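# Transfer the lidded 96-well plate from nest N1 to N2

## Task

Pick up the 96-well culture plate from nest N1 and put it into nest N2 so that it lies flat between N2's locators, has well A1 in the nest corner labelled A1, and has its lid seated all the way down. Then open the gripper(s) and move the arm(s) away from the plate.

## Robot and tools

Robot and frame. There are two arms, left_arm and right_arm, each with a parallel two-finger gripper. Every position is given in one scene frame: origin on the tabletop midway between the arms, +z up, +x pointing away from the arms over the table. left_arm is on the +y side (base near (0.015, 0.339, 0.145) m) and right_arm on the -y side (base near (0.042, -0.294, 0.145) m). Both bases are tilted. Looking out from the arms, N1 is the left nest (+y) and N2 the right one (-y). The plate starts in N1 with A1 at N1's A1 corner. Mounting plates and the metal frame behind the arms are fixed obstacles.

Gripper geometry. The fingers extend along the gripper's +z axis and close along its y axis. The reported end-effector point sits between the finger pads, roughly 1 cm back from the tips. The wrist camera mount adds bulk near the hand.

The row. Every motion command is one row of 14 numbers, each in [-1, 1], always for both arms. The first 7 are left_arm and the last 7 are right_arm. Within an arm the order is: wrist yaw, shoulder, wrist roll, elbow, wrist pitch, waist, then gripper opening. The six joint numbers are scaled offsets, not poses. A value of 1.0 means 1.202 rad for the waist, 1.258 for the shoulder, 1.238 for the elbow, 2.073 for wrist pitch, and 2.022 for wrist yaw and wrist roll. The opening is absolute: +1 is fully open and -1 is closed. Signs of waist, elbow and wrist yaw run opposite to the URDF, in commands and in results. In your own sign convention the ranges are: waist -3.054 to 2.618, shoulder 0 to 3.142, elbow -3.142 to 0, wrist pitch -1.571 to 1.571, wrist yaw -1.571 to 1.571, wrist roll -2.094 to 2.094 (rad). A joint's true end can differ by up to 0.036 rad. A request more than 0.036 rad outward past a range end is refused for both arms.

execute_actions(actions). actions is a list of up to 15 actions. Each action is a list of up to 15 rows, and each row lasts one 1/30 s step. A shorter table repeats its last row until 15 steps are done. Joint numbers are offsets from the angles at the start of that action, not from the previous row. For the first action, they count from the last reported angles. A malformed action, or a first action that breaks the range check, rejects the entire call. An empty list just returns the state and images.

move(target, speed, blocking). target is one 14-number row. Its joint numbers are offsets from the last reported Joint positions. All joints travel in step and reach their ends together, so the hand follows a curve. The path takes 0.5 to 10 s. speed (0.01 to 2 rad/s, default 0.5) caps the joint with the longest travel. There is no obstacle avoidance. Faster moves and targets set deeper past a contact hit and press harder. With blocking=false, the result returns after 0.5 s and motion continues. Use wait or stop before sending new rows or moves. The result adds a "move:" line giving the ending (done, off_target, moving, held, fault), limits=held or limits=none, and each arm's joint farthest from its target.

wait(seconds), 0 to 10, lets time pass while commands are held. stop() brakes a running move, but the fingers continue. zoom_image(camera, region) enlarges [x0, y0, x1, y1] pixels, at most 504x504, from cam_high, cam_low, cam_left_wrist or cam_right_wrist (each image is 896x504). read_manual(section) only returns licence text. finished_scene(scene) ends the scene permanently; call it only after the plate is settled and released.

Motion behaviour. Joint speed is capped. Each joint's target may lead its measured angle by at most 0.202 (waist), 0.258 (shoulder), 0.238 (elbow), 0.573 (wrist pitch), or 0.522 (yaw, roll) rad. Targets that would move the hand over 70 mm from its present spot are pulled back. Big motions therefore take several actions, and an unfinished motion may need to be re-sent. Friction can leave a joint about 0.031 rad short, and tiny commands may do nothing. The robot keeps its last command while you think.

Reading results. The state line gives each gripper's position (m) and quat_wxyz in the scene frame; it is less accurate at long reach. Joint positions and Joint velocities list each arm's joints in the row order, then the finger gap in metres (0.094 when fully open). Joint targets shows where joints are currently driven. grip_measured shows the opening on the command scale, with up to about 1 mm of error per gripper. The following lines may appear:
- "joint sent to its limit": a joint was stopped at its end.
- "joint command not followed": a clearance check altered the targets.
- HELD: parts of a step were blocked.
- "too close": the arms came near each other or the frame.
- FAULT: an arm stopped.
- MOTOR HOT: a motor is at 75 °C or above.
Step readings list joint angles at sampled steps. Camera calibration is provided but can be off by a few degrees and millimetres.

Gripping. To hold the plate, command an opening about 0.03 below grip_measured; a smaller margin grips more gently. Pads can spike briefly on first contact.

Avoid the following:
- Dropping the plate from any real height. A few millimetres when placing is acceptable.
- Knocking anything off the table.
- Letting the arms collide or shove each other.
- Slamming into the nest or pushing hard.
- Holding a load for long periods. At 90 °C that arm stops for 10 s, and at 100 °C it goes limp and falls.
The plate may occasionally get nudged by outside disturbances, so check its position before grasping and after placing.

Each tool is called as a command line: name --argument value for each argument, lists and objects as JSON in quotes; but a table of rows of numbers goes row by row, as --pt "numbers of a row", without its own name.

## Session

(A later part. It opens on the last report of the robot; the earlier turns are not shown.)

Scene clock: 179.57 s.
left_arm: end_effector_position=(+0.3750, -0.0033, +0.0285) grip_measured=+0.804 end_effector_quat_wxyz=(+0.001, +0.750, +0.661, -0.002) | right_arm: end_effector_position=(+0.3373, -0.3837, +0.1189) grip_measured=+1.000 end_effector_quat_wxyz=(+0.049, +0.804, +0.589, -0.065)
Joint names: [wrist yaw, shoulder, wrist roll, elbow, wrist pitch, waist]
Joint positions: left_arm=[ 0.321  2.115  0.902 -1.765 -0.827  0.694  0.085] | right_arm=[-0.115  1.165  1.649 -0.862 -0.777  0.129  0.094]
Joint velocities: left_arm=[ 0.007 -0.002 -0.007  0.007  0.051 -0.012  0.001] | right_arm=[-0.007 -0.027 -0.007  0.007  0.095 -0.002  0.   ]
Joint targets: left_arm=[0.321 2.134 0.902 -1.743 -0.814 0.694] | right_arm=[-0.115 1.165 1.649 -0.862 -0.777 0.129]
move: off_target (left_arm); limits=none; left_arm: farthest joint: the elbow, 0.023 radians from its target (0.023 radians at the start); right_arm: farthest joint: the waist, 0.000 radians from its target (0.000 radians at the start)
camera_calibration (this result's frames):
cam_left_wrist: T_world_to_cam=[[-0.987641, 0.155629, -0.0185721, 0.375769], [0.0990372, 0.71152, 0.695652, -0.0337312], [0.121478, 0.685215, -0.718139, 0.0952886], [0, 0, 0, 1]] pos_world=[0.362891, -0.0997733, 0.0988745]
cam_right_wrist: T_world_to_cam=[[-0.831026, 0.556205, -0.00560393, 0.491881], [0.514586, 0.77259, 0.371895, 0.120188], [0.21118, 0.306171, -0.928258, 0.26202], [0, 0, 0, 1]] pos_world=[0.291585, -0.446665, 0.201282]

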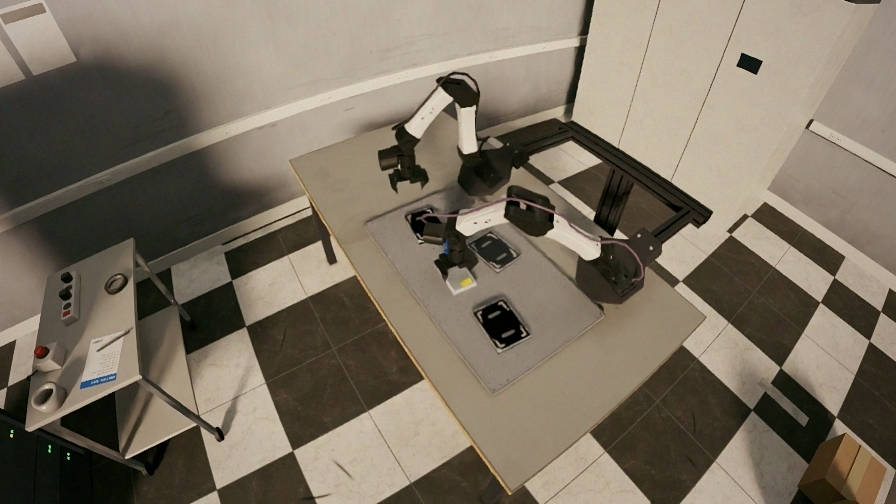

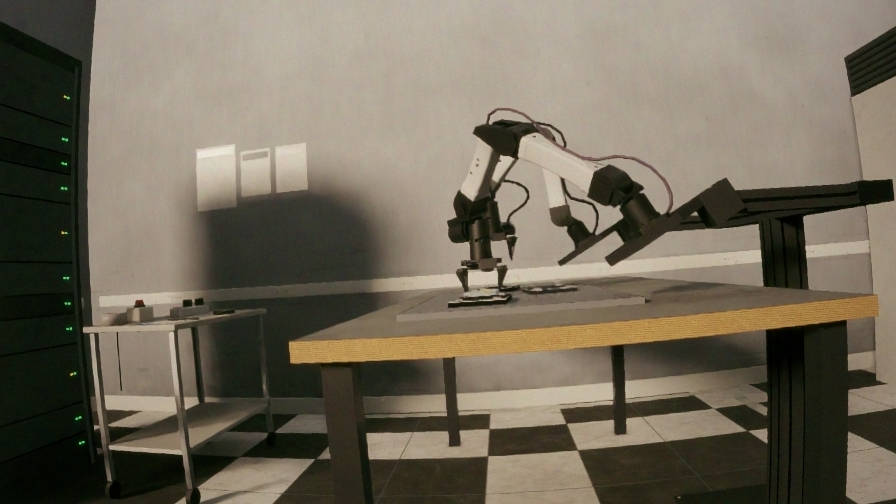

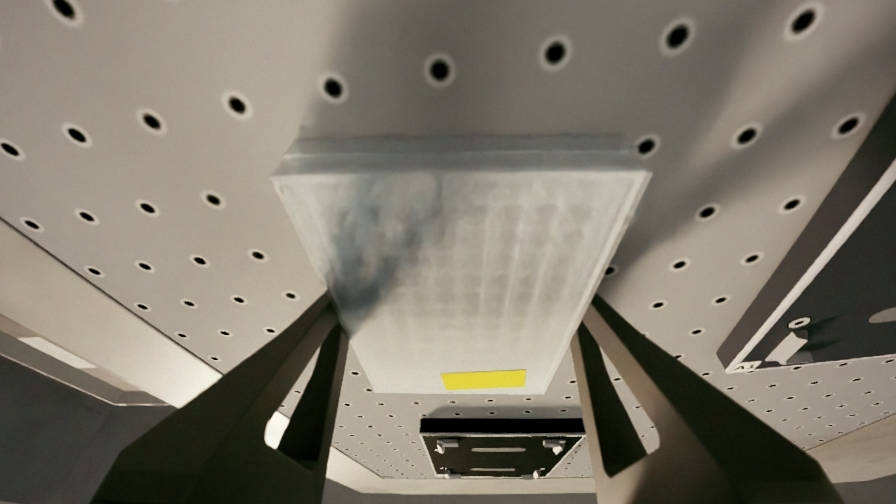

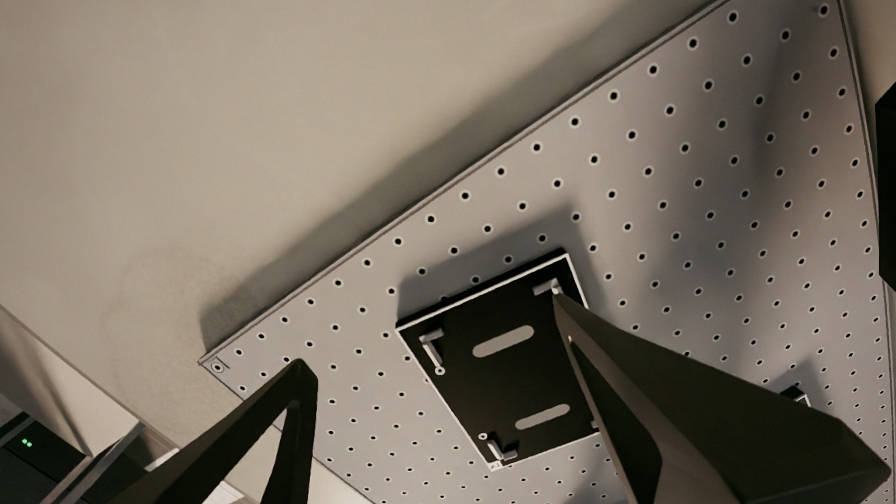

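move --target '[0,0.024,0,0.026,0.008,0,0.72,0,0,0,0,0,0,1]' --speed 0.02

Scene clock: 183.57 s.
left_arm: end_effector_position=(+0.3743, -0.0031, +0.0273) grip_measured=+0.804 end_effector_quat_wxyz=(+0.001, +0.750, +0.661, -0.002) | right_arm: end_effector_position=(+0.3373, -0.3837, +0.1189) grip_measured=+1.000 end_effector_quat_wxyz=(+0.049, +0.804, +0.589, -0.065)
Joint names: [wrist yaw, shoulder, wrist roll, elbow, wrist pitch, waist]
Joint positions: left_arm=[ 0.321  2.116  0.902 -1.763 -0.824  0.694  0.085] | right_arm=[-0.115  1.165  1.649 -0.862 -0.777  0.129  0.094]
Joint velocities: left_arm=[-0.007  0.002 -0.022 -0.017  0.037  0.027  0.   ] | right_arm=[ 0.022  0.012 -0.022  0.002 -0.007  0.007  0.   ]
Joint targets: left_arm=[0.321 2.145 0.902 -1.733 -0.811 0.694] | right_arm=[-0.115 1.165 1.649 -0.862 -0.777 0.129]
move: off_target (left_arm); limits=none; left_arm: farthest joint: the elbow, 0.030 radians from its target (0.032 radians at the start); right_arm: farthest joint: the waist, 0.000 radians from its target (0.000 radians at the start)
camera_calibration (this result's frames):
cam_left_wrist: T_world_to_cam=[[-0.987583, 0.156128, -0.0174118, 0.374949], [0.100087, 0.710752, 0.696286, -0.0333693], [0.121085, 0.685898, -0.717553, 0.0945392], [0, 0, 0, 1]] pos_world=[0.362186, -0.099667, 0.0976]
cam_right_wrist: T_world_to_cam=[[-0.831026, 0.556205, -0.00560393, 0.491881], [0.514586, 0.77259, 0.371895, 0.120188], [0.21118, 0.306171, -0.928258, 0.26202], [0, 0, 0, 1]] pos_world=[0.291585, -0.446665, 0.201282]

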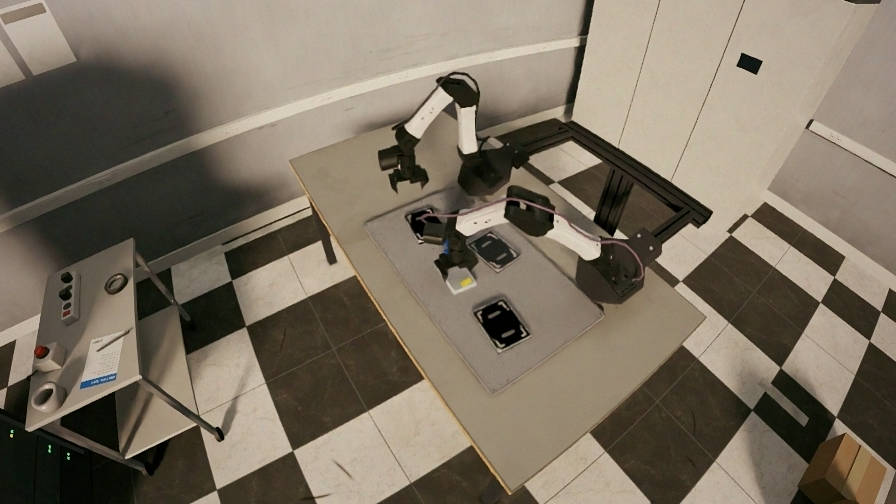

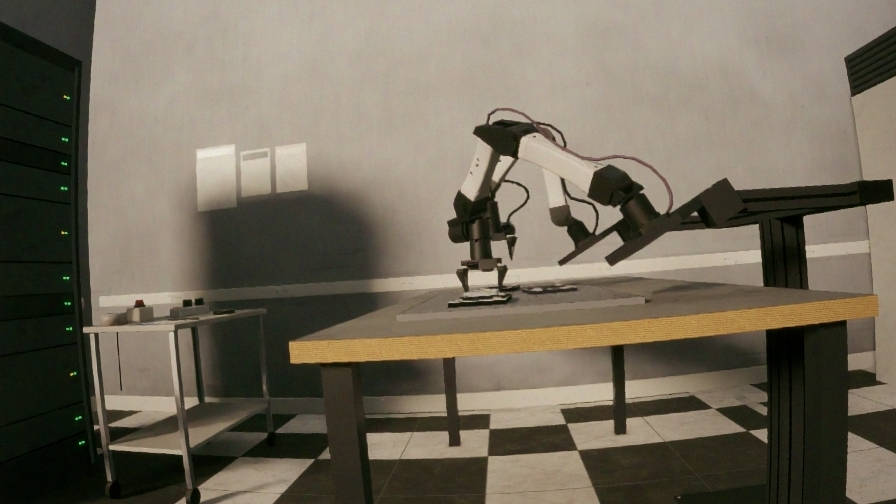

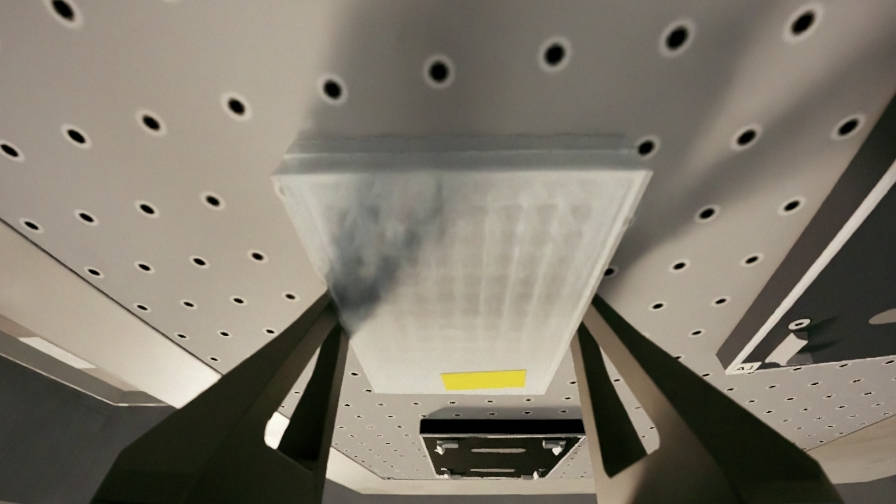

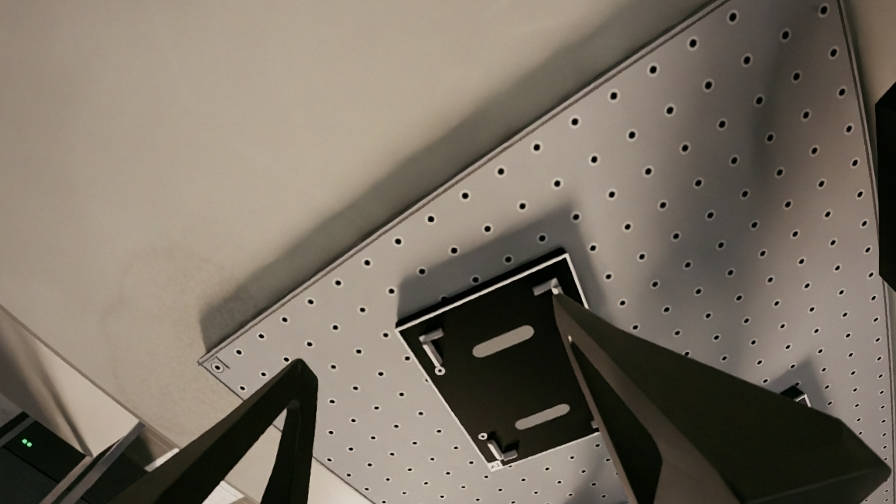

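move --target '[0,0,0,0,0,0,1,0,0,0,0,0,0,1]'

move --target '[0.012,-0.077,-0.024,-0.082,-0.093,0.042,1,0,0,0,0,0,0,1]' --speed 0.15

Scene clock: 188.07 s.
left_arm: end_effector_position=(+0.3742, -0.0032, +0.0273) grip_measured=+1.000 end_effector_quat_wxyz=(+0.001, +0.751, +0.661, -0.002) | right_arm: end_effector_position=(+0.3373, -0.3837, +0.1189) grip_measured=+1.000 end_effector_quat_wxyz=(+0.049, +0.804, +0.589, -0.065)
Joint names: [wrist yaw, shoulder, wrist roll, elbow, wrist pitch, waist]
Joint positions: left_arm=[ 0.321  2.116  0.902 -1.763 -0.824  0.694  0.094] | right_arm=[-0.115  1.165  1.649 -0.862 -0.777  0.129  0.094]
Joint velocities: left_arm=[-0.066  0.002  0.007  0.007  0.022 -0.002  0.   ] | right_arm=[-0.007 -0.002 -0.022 -0.007 -0.051  0.027  0.   ]
Joint targets: left_arm=[0.321 2.116 0.902 -1.763 -0.824 0.694] | right_arm=[-0.115 1.165 1.649 -0.862 -0.777 0.129]
move: done; limits=none; left_arm: farthest joint: the waist, 0.000 radians from its target (0.000 radians at the start); right_arm: farthest joint: the waist, 0.000 radians from its target (0.000 radians at the start)
camera_calibration (this result's frames):
cam_left_wrist: T_world_to_cam=[[-0.987528, 0.1565, -0.0171857, 0.374884], [0.100548, 0.7109, 0.696068, -0.033498], [0.121152, 0.685659, -0.71777, 0.0945565], [0, 0, 0, 1]] pos_world=[0.362121, -0.0996894, 0.0976294]
cam_right_wrist: T_world_to_cam=[[-0.831026, 0.556205, -0.00560393, 0.491881], [0.514586, 0.77259, 0.371895, 0.120188], [0.21118, 0.306171, -0.928258, 0.26202], [0, 0, 0, 1]] pos_world=[0.291585, -0.446665, 0.201282]

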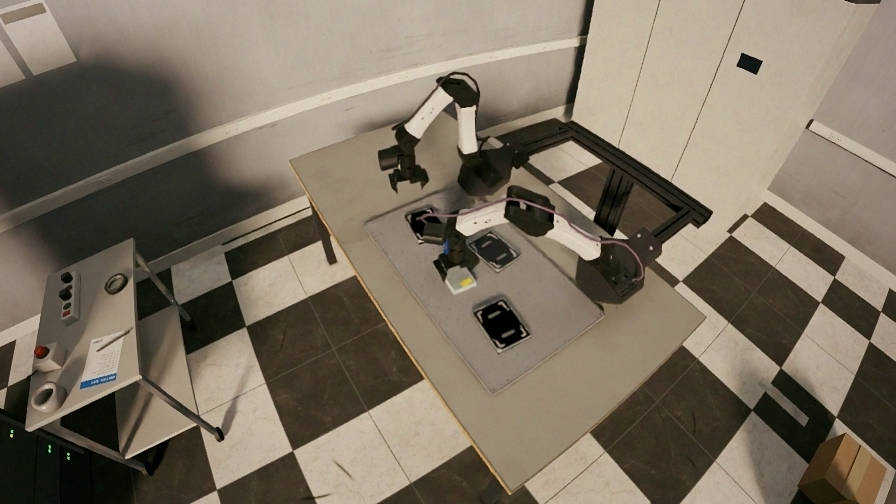

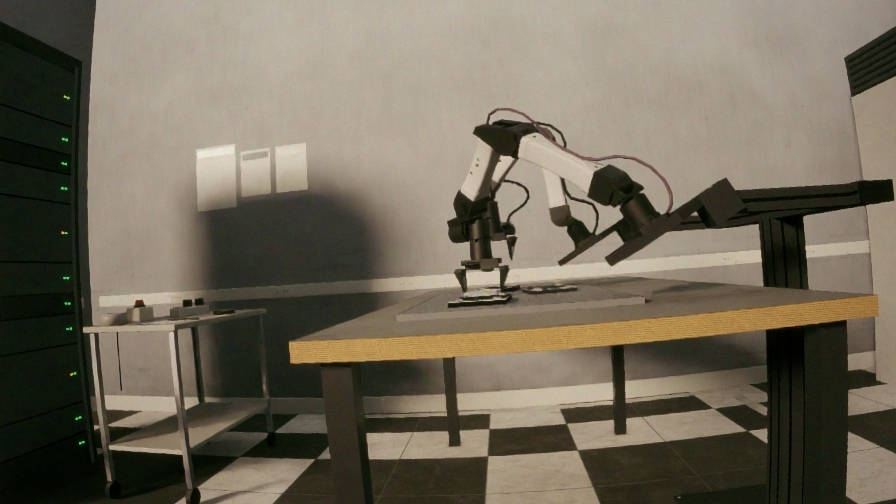

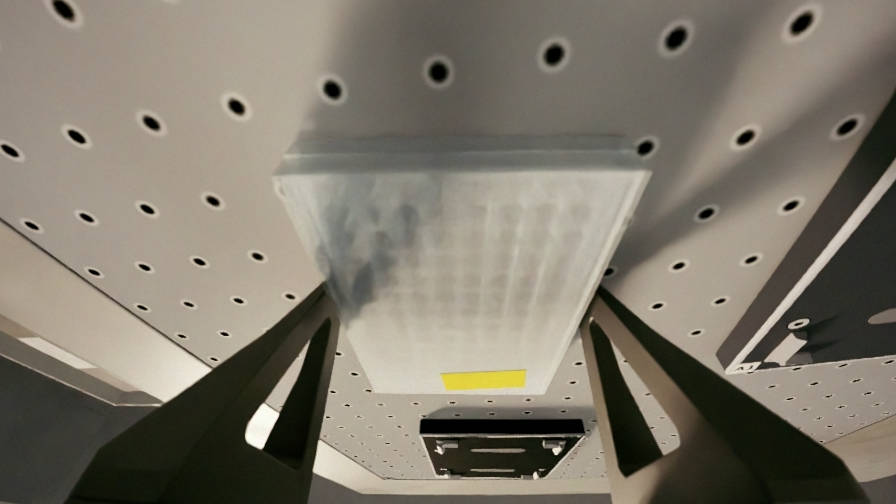

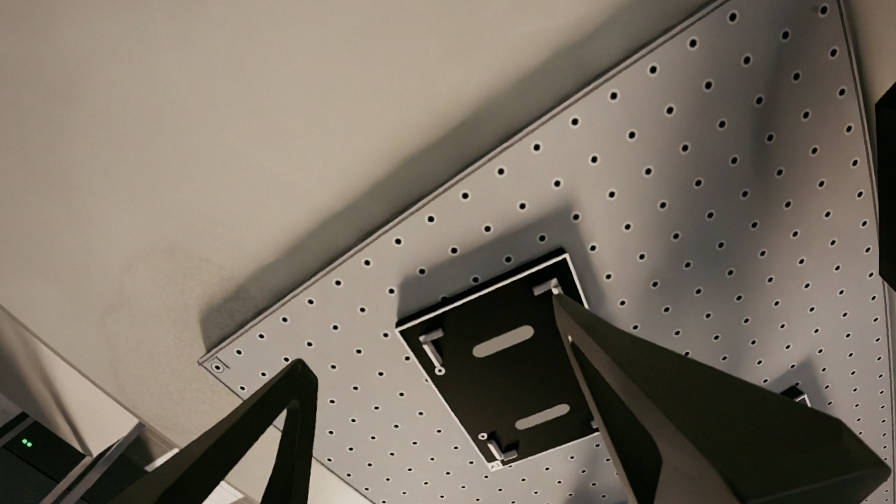

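Scene clock: 189.97 s.
left_arm: end_effector_position=(+0.3754, -0.0029, +0.0817) grip_measured=+1.000 end_effector_quat_wxyz=(-0.004, +0.750, +0.661, -0.001) | right_arm: end_effector_position=(+0.3373, -0.3837, +0.1189) grip_measured=+1.000 end_effector_quat_wxyz=(+0.049, +0.804, +0.589, -0.065)
Joint names: [wrist yaw, shoulder, wrist roll, elbow, wrist pitch, waist]
Joint positions: left_arm=[ 0.337  2.041  0.859 -1.845 -1.004  0.734  0.094] | right_arm=[-0.115  1.165  1.649 -0.862 -0.777  0.129  0.094]
Joint velocities: left_arm=[-0.022 -0.007 -0.051  0.002 -0.051  0.007  0.   ] | right_arm=[ 0.007  0.012  0.022 -0.007  0.022  0.012  0.   ]
Joint targets: left_arm=[0.345 2.020 0.854 -1.864 -1.017 0.744] | right_arm=[-0.115 1.165 1.649 -0.862 -0.777 0.129]
move: off_target (left_arm); limits=none; left_arm: farthest joint: the shoulder, 0.022 radians from its target (0.097 radians at the start); right_arm: farthest joint: the waist, 0.000 radians from its target (0.000 radians at the start)
camera_calibration (this result's frames):
cam_left_wrist: T_world_to_cam=[[-0.987788, 0.155406, -0.011081, 0.376587], [0.103215, 0.70601, 0.70064, -0.0730538], [0.116707, 0.690941, -0.713428, 0.134627], [0, 0, 0, 1]] pos_world=[0.363817, -0.0999667, 0.151404]
cam_right_wrist: T_world_to_cam=[[-0.831026, 0.556205, -0.00560393, 0.491881], [0.514586, 0.77259, 0.371895, 0.120188], [0.21118, 0.306171, -0.928258, 0.26202], [0, 0, 0, 1]] pos_world=[0.291585, -0.446665, 0.201282]

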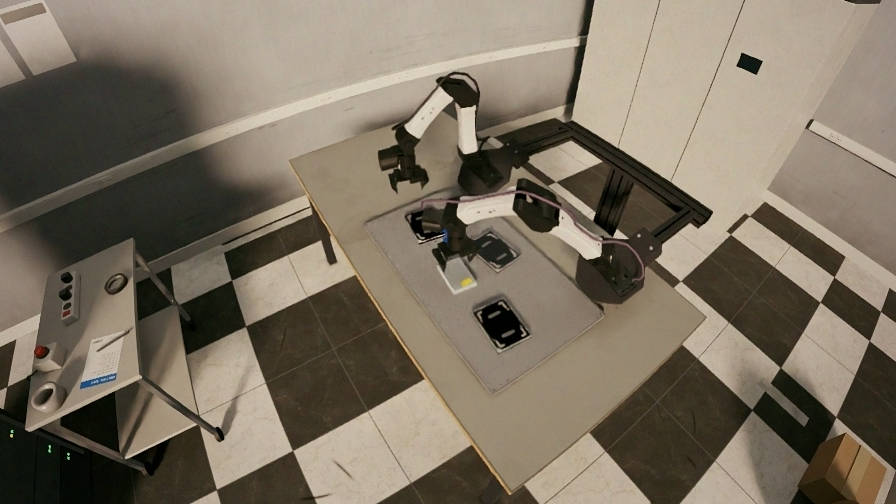

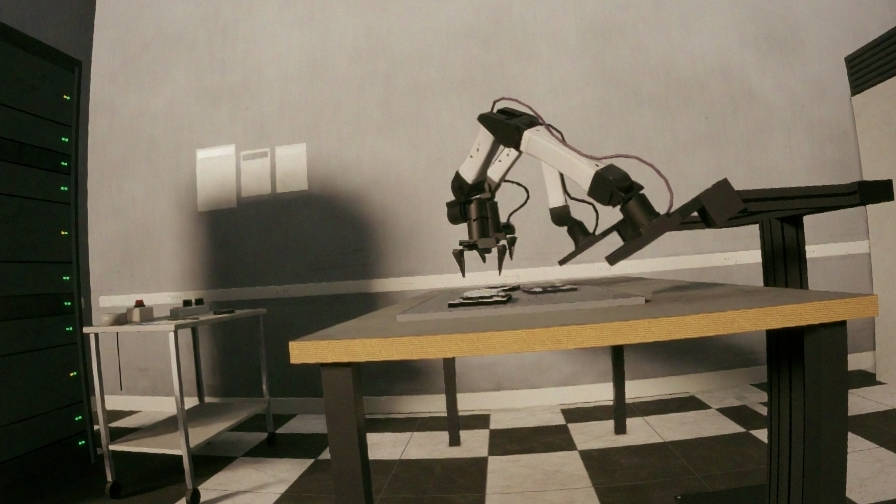

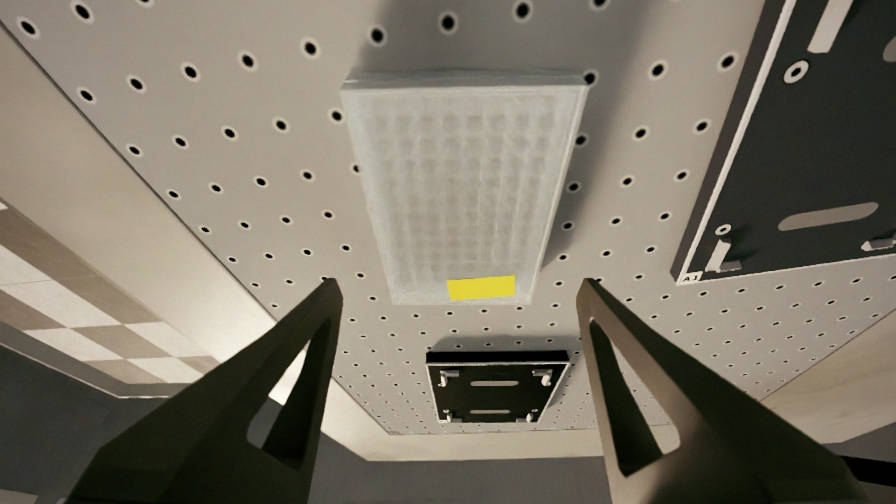

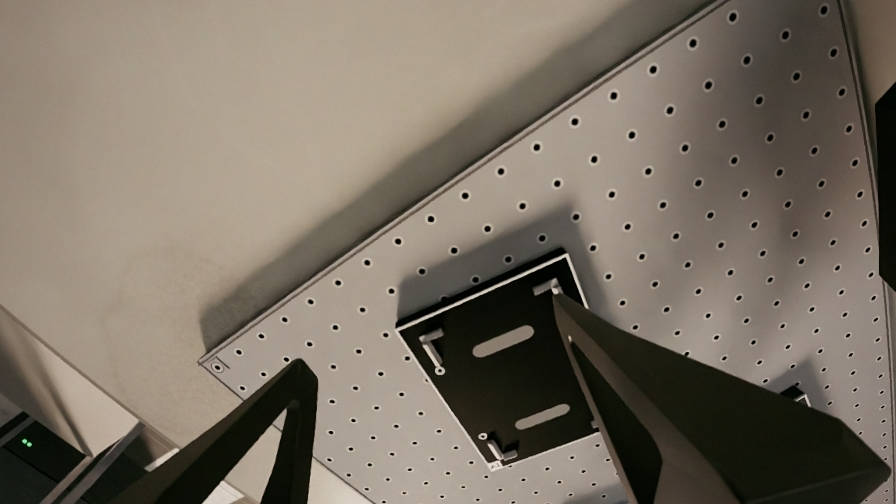

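move --target '[-0.124,-0.55,0.26,0.59,0.083,-0.6,1,0,0,-0.6,0,0,-0.25,1]' --speed 1.2

move --target '[0,0,0,0,0,0,1,-0.16,0.63,-0.52,-0.56,-0.052,-0.71,1]' --speed 0.8

Scene clock: 200.33 s.
left_arm: end_effector_position=(+0.3792, +0.2871, +0.1197) grip_measured=+1.000 end_effector_quat_wxyz=(-0.026, +0.703, +0.710, +0.023) | right_arm: end_effector_position=(+0.3506, -0.3021, +0.1180) grip_measured=+1.000 end_effector_quat_wxyz=(+0.001, +0.208, +0.978, -0.011)
Joint names: [wrist yaw, shoulder, wrist roll, elbow, wrist pitch, waist]
Joint positions: left_arm=[ 0.092  1.37   1.379 -1.131 -0.846  0.021  0.094] | right_arm=[-0.115  1.165  0.448 -0.862 -0.777 -0.163  0.094]
Joint velocities: left_arm=[ 0.022 -0.012  0.095 -0.007 -0.007  0.027  0.   ] | right_arm=[ 0.037  0.012  0.022 -0.022  0.007  0.007  0.   ]
Joint targets: left_arm=[0.086 1.349 1.385 -1.115 -0.832 0.012] | right_arm=[-0.115 1.165 0.436 -0.862 -0.777 -0.171]
move: off_target (left_arm); limits=none; left_arm: farthest joint: the shoulder, 0.021 radians from its target (0.692 radians at the start); right_arm: farthest joint: the wrist roll, 0.012 radians from its target (1.214 radians at the start)
camera_calibration (this result's frames):
cam_left_wrist: T_world_to_cam=[[-0.999679, 0.0220738, -0.0124376, 0.37862], [0.0053801, 0.664637, 0.747147, -0.26139], [0.0247588, 0.74684, -0.664542, -0.0262002], [0, 0, 0, 1]] pos_world=[0.380553, 0.184939, 0.182595]
cam_right_wrist: T_world_to_cam=[[-0.642761, -0.76353, 0.0622923, -0.0152115], [-0.641614, 0.580985, 0.500786, 0.38288], [-0.418556, 0.281918, -0.863327, 0.43912], [0, 0, 0, 1]] pos_world=[0.41968, -0.357858, 0.18831]

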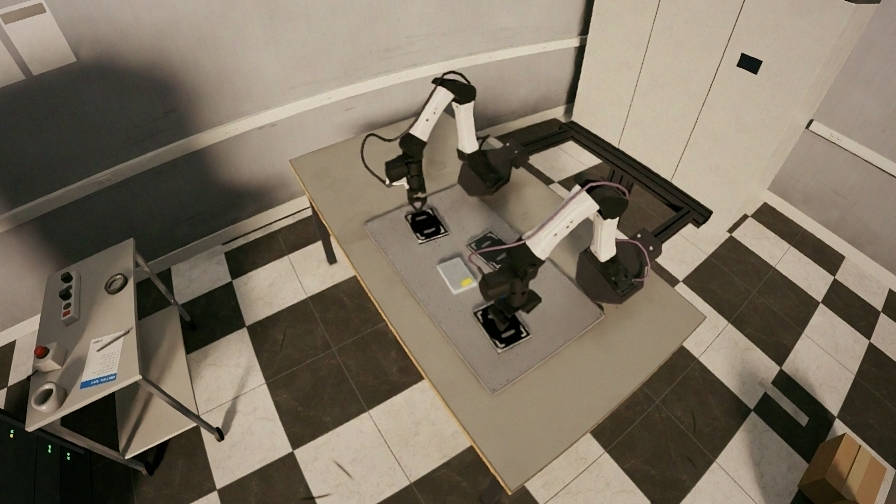

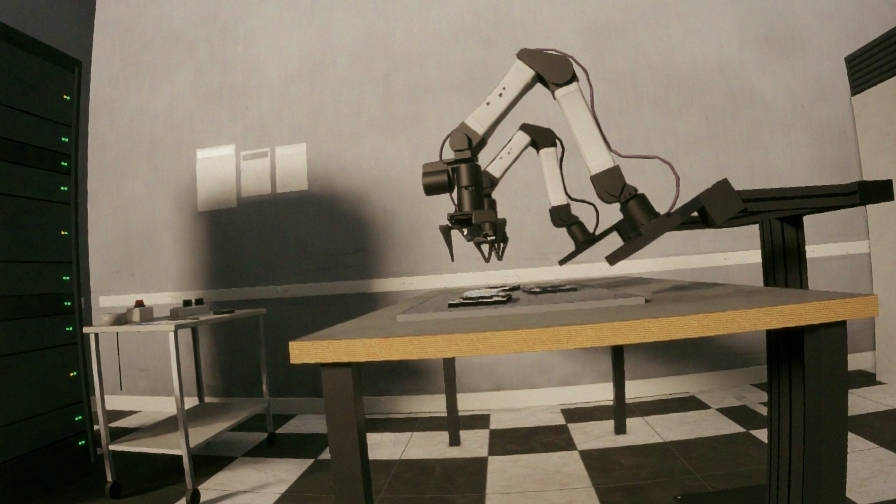

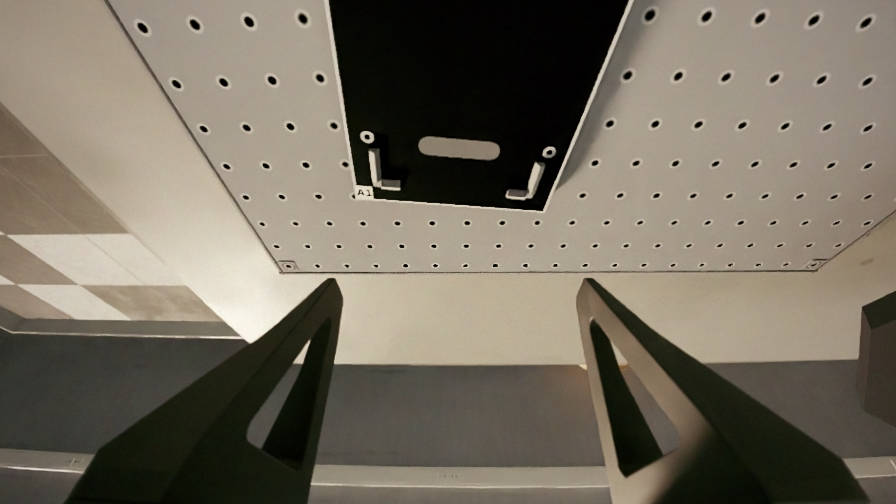

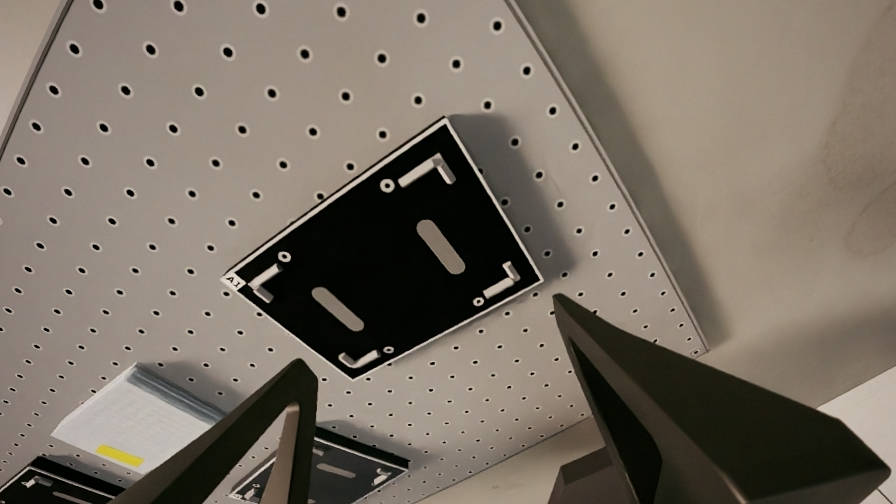

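Scene clock: 202.53 s.
left_arm: end_effector_position=(+0.3792, +0.2871, +0.1197) grip_measured=+1.000 end_effector_quat_wxyz=(-0.026, +0.703, +0.710, +0.023) | right_arm: end_effector_position=(+0.3731, -0.0004, +0.0917) grip_measured=+1.000 end_effector_quat_wxyz=(-0.005, +0.657, -0.754, -0.003)
Joint names: [wrist yaw, shoulder, wrist roll, elbow, wrist pitch, waist]
Joint positions: left_arm=[ 0.092  1.37   1.379 -1.131 -0.846  0.021  0.094] | right_arm=[-0.427  1.95  -0.593 -1.529 -0.869 -1.018  0.094]
Joint velocities: left_arm=[-0.007  0.002 -0.037  0.032 -0.037  0.002  0.   ] | right_arm=[-0.022 -0.002  0.037 -0.007  0.066  0.002  0.   ]
Joint targets: left_arm=[0.092 1.370 1.379 -1.131 -0.846 0.021] | right_arm=[-0.438 1.958 -0.604 -1.555 -0.885 -1.017]
move: off_target (right_arm); limits=none; left_arm: farthest joint: the waist, 0.000 radians from its target (0.000 radians at the start); right_arm: farthest joint: the elbow, 0.026 radians from its target (0.693 radians at the start)
camera_calibration (this result's frames):
cam_left_wrist: T_world_to_cam=[[-0.999679, 0.0220738, -0.0124376, 0.37862], [0.0053801, 0.664637, 0.747147, -0.26139], [0.0247588, 0.74684, -0.664542, -0.0262002], [0, 0, 0, 1]] pos_world=[0.380553, 0.184939, 0.182595]
cam_right_wrist: T_world_to_cam=[[0.913653, -0.404286, 0.0423258, -0.347466], [-0.369427, -0.78238, 0.501404, 0.132999], [-0.169596, -0.473745, -0.864178, 0.247705], [0, 0, 0, 1]] pos_world=[0.408606, 0.080929, 0.162082]

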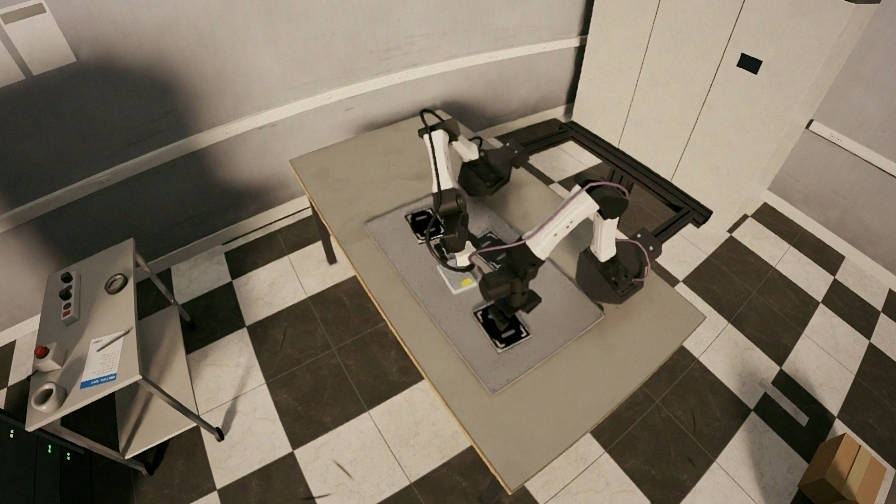

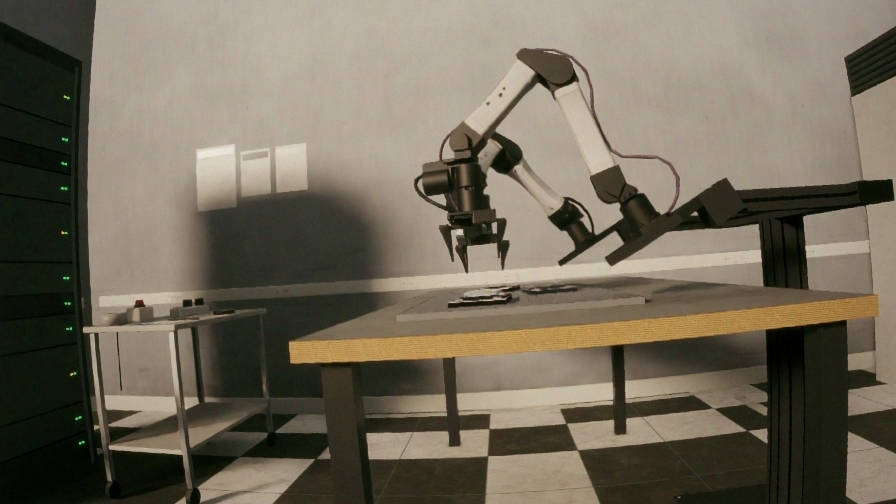

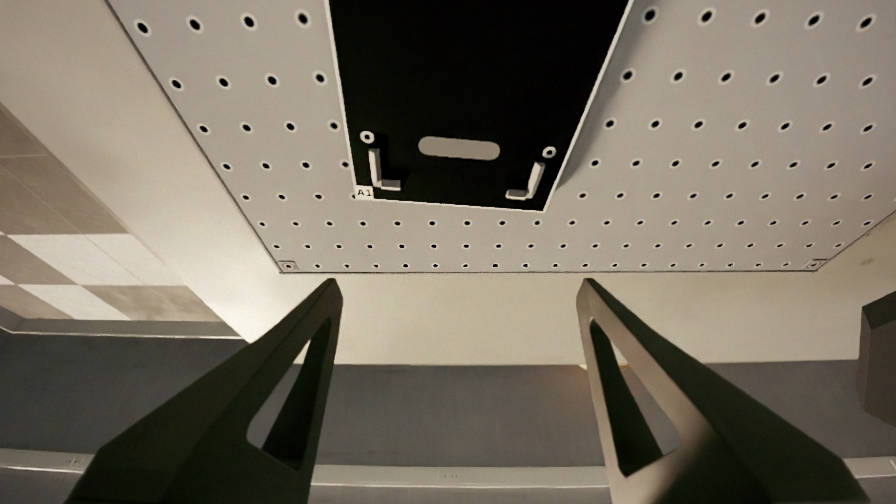

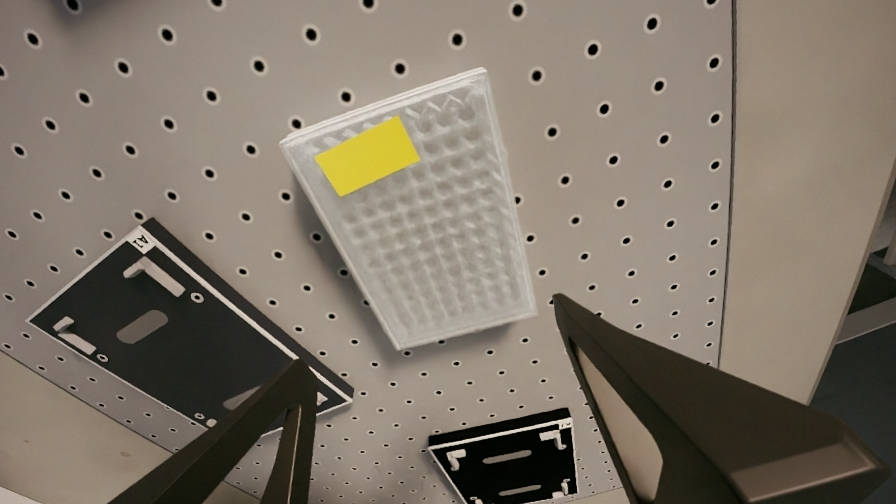

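move --target '[0,0,0,0,0,0,1,0.006,0.052,-0.027,0.04,0.054,0.034,1]' --speed 0.1

Scene clock: 216.53 s.
left_arm: end_effector_position=(+0.3792, +0.2871, +0.1197) grip_measured=+1.000 end_effector_quat_wxyz=(-0.026, +0.703, +0.710, +0.023) | right_arm: end_effector_position=(+0.3766, -0.0014, +0.0614) grip_measured=+1.000 end_effector_quat_wxyz=(-0.005, +0.660, -0.752, +0.002)
Joint names: [wrist yaw, shoulder, wrist roll, elbow, wrist pitch, waist]
Joint positions: left_arm=[ 0.092  1.37   1.379 -1.131 -0.846  0.021  0.094] | right_arm=[-0.425  2.003 -0.636 -1.5   -0.773 -0.982  0.094]
Joint velocities: left_arm=[-0.022  0.007 -0.007  0.032 -0.022  0.017  0.   ] | right_arm=[ 0.007  0.017 -0.051  0.007  0.022 -0.012  0.   ]
Joint targets: left_arm=[0.092 1.370 1.379 -1.131 -0.846 0.021] | right_arm=[-0.415 2.015 -0.647 -1.480 -0.757 -0.977]
move: off_target (right_arm); limits=none; left_arm: farthest joint: the waist, 0.000 radians from its target (0.000 radians at the start); right_arm: farthest joint: the elbow, 0.021 radians from its target (0.050 radians at the start)
camera_calibration (this result's frames):
cam_left_wrist: T_world_to_cam=[[-0.999679, 0.0220738, -0.0124376, 0.37862], [0.0053801, 0.664637, 0.747147, -0.26139], [0.0247588, 0.74684, -0.664542, -0.0262002], [0, 0, 0, 1]] pos_world=[0.380553, 0.184939, 0.182595]
cam_right_wrist: T_world_to_cam=[[0.915884, -0.398402, 0.0493271, -0.350984], [-0.367007, -0.78118, 0.505039, 0.147577], [-0.162675, -0.48066, -0.861686, 0.218887], [0, 0, 0, 1]] pos_world=[0.41123, 0.0806622, 0.131393]

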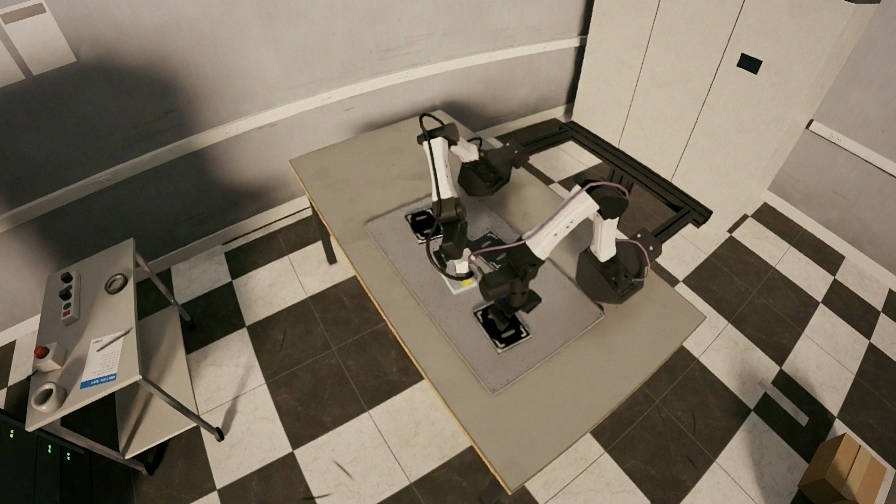

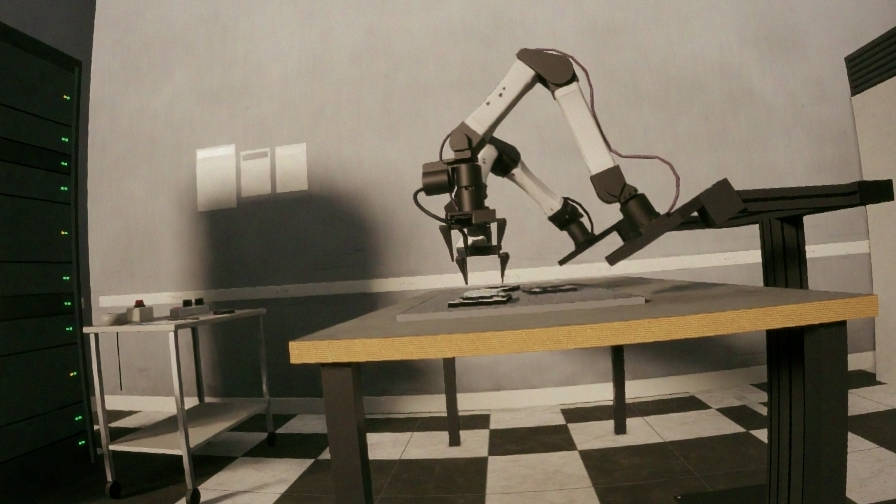

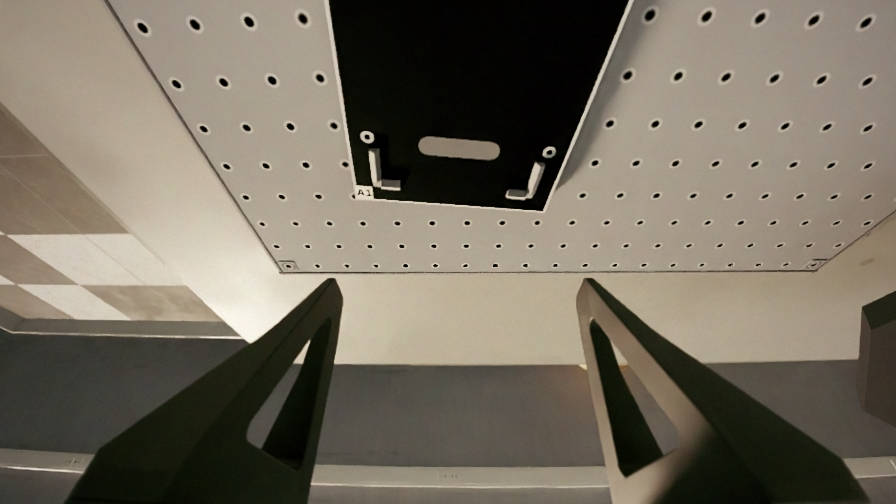

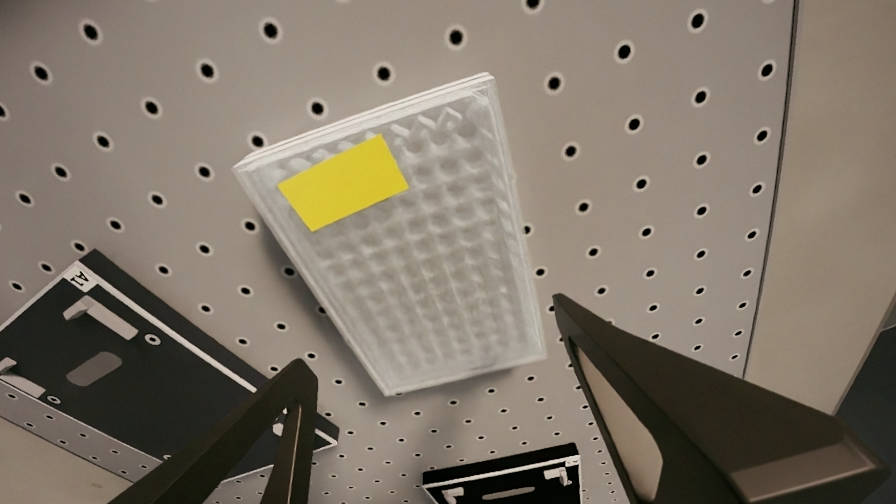

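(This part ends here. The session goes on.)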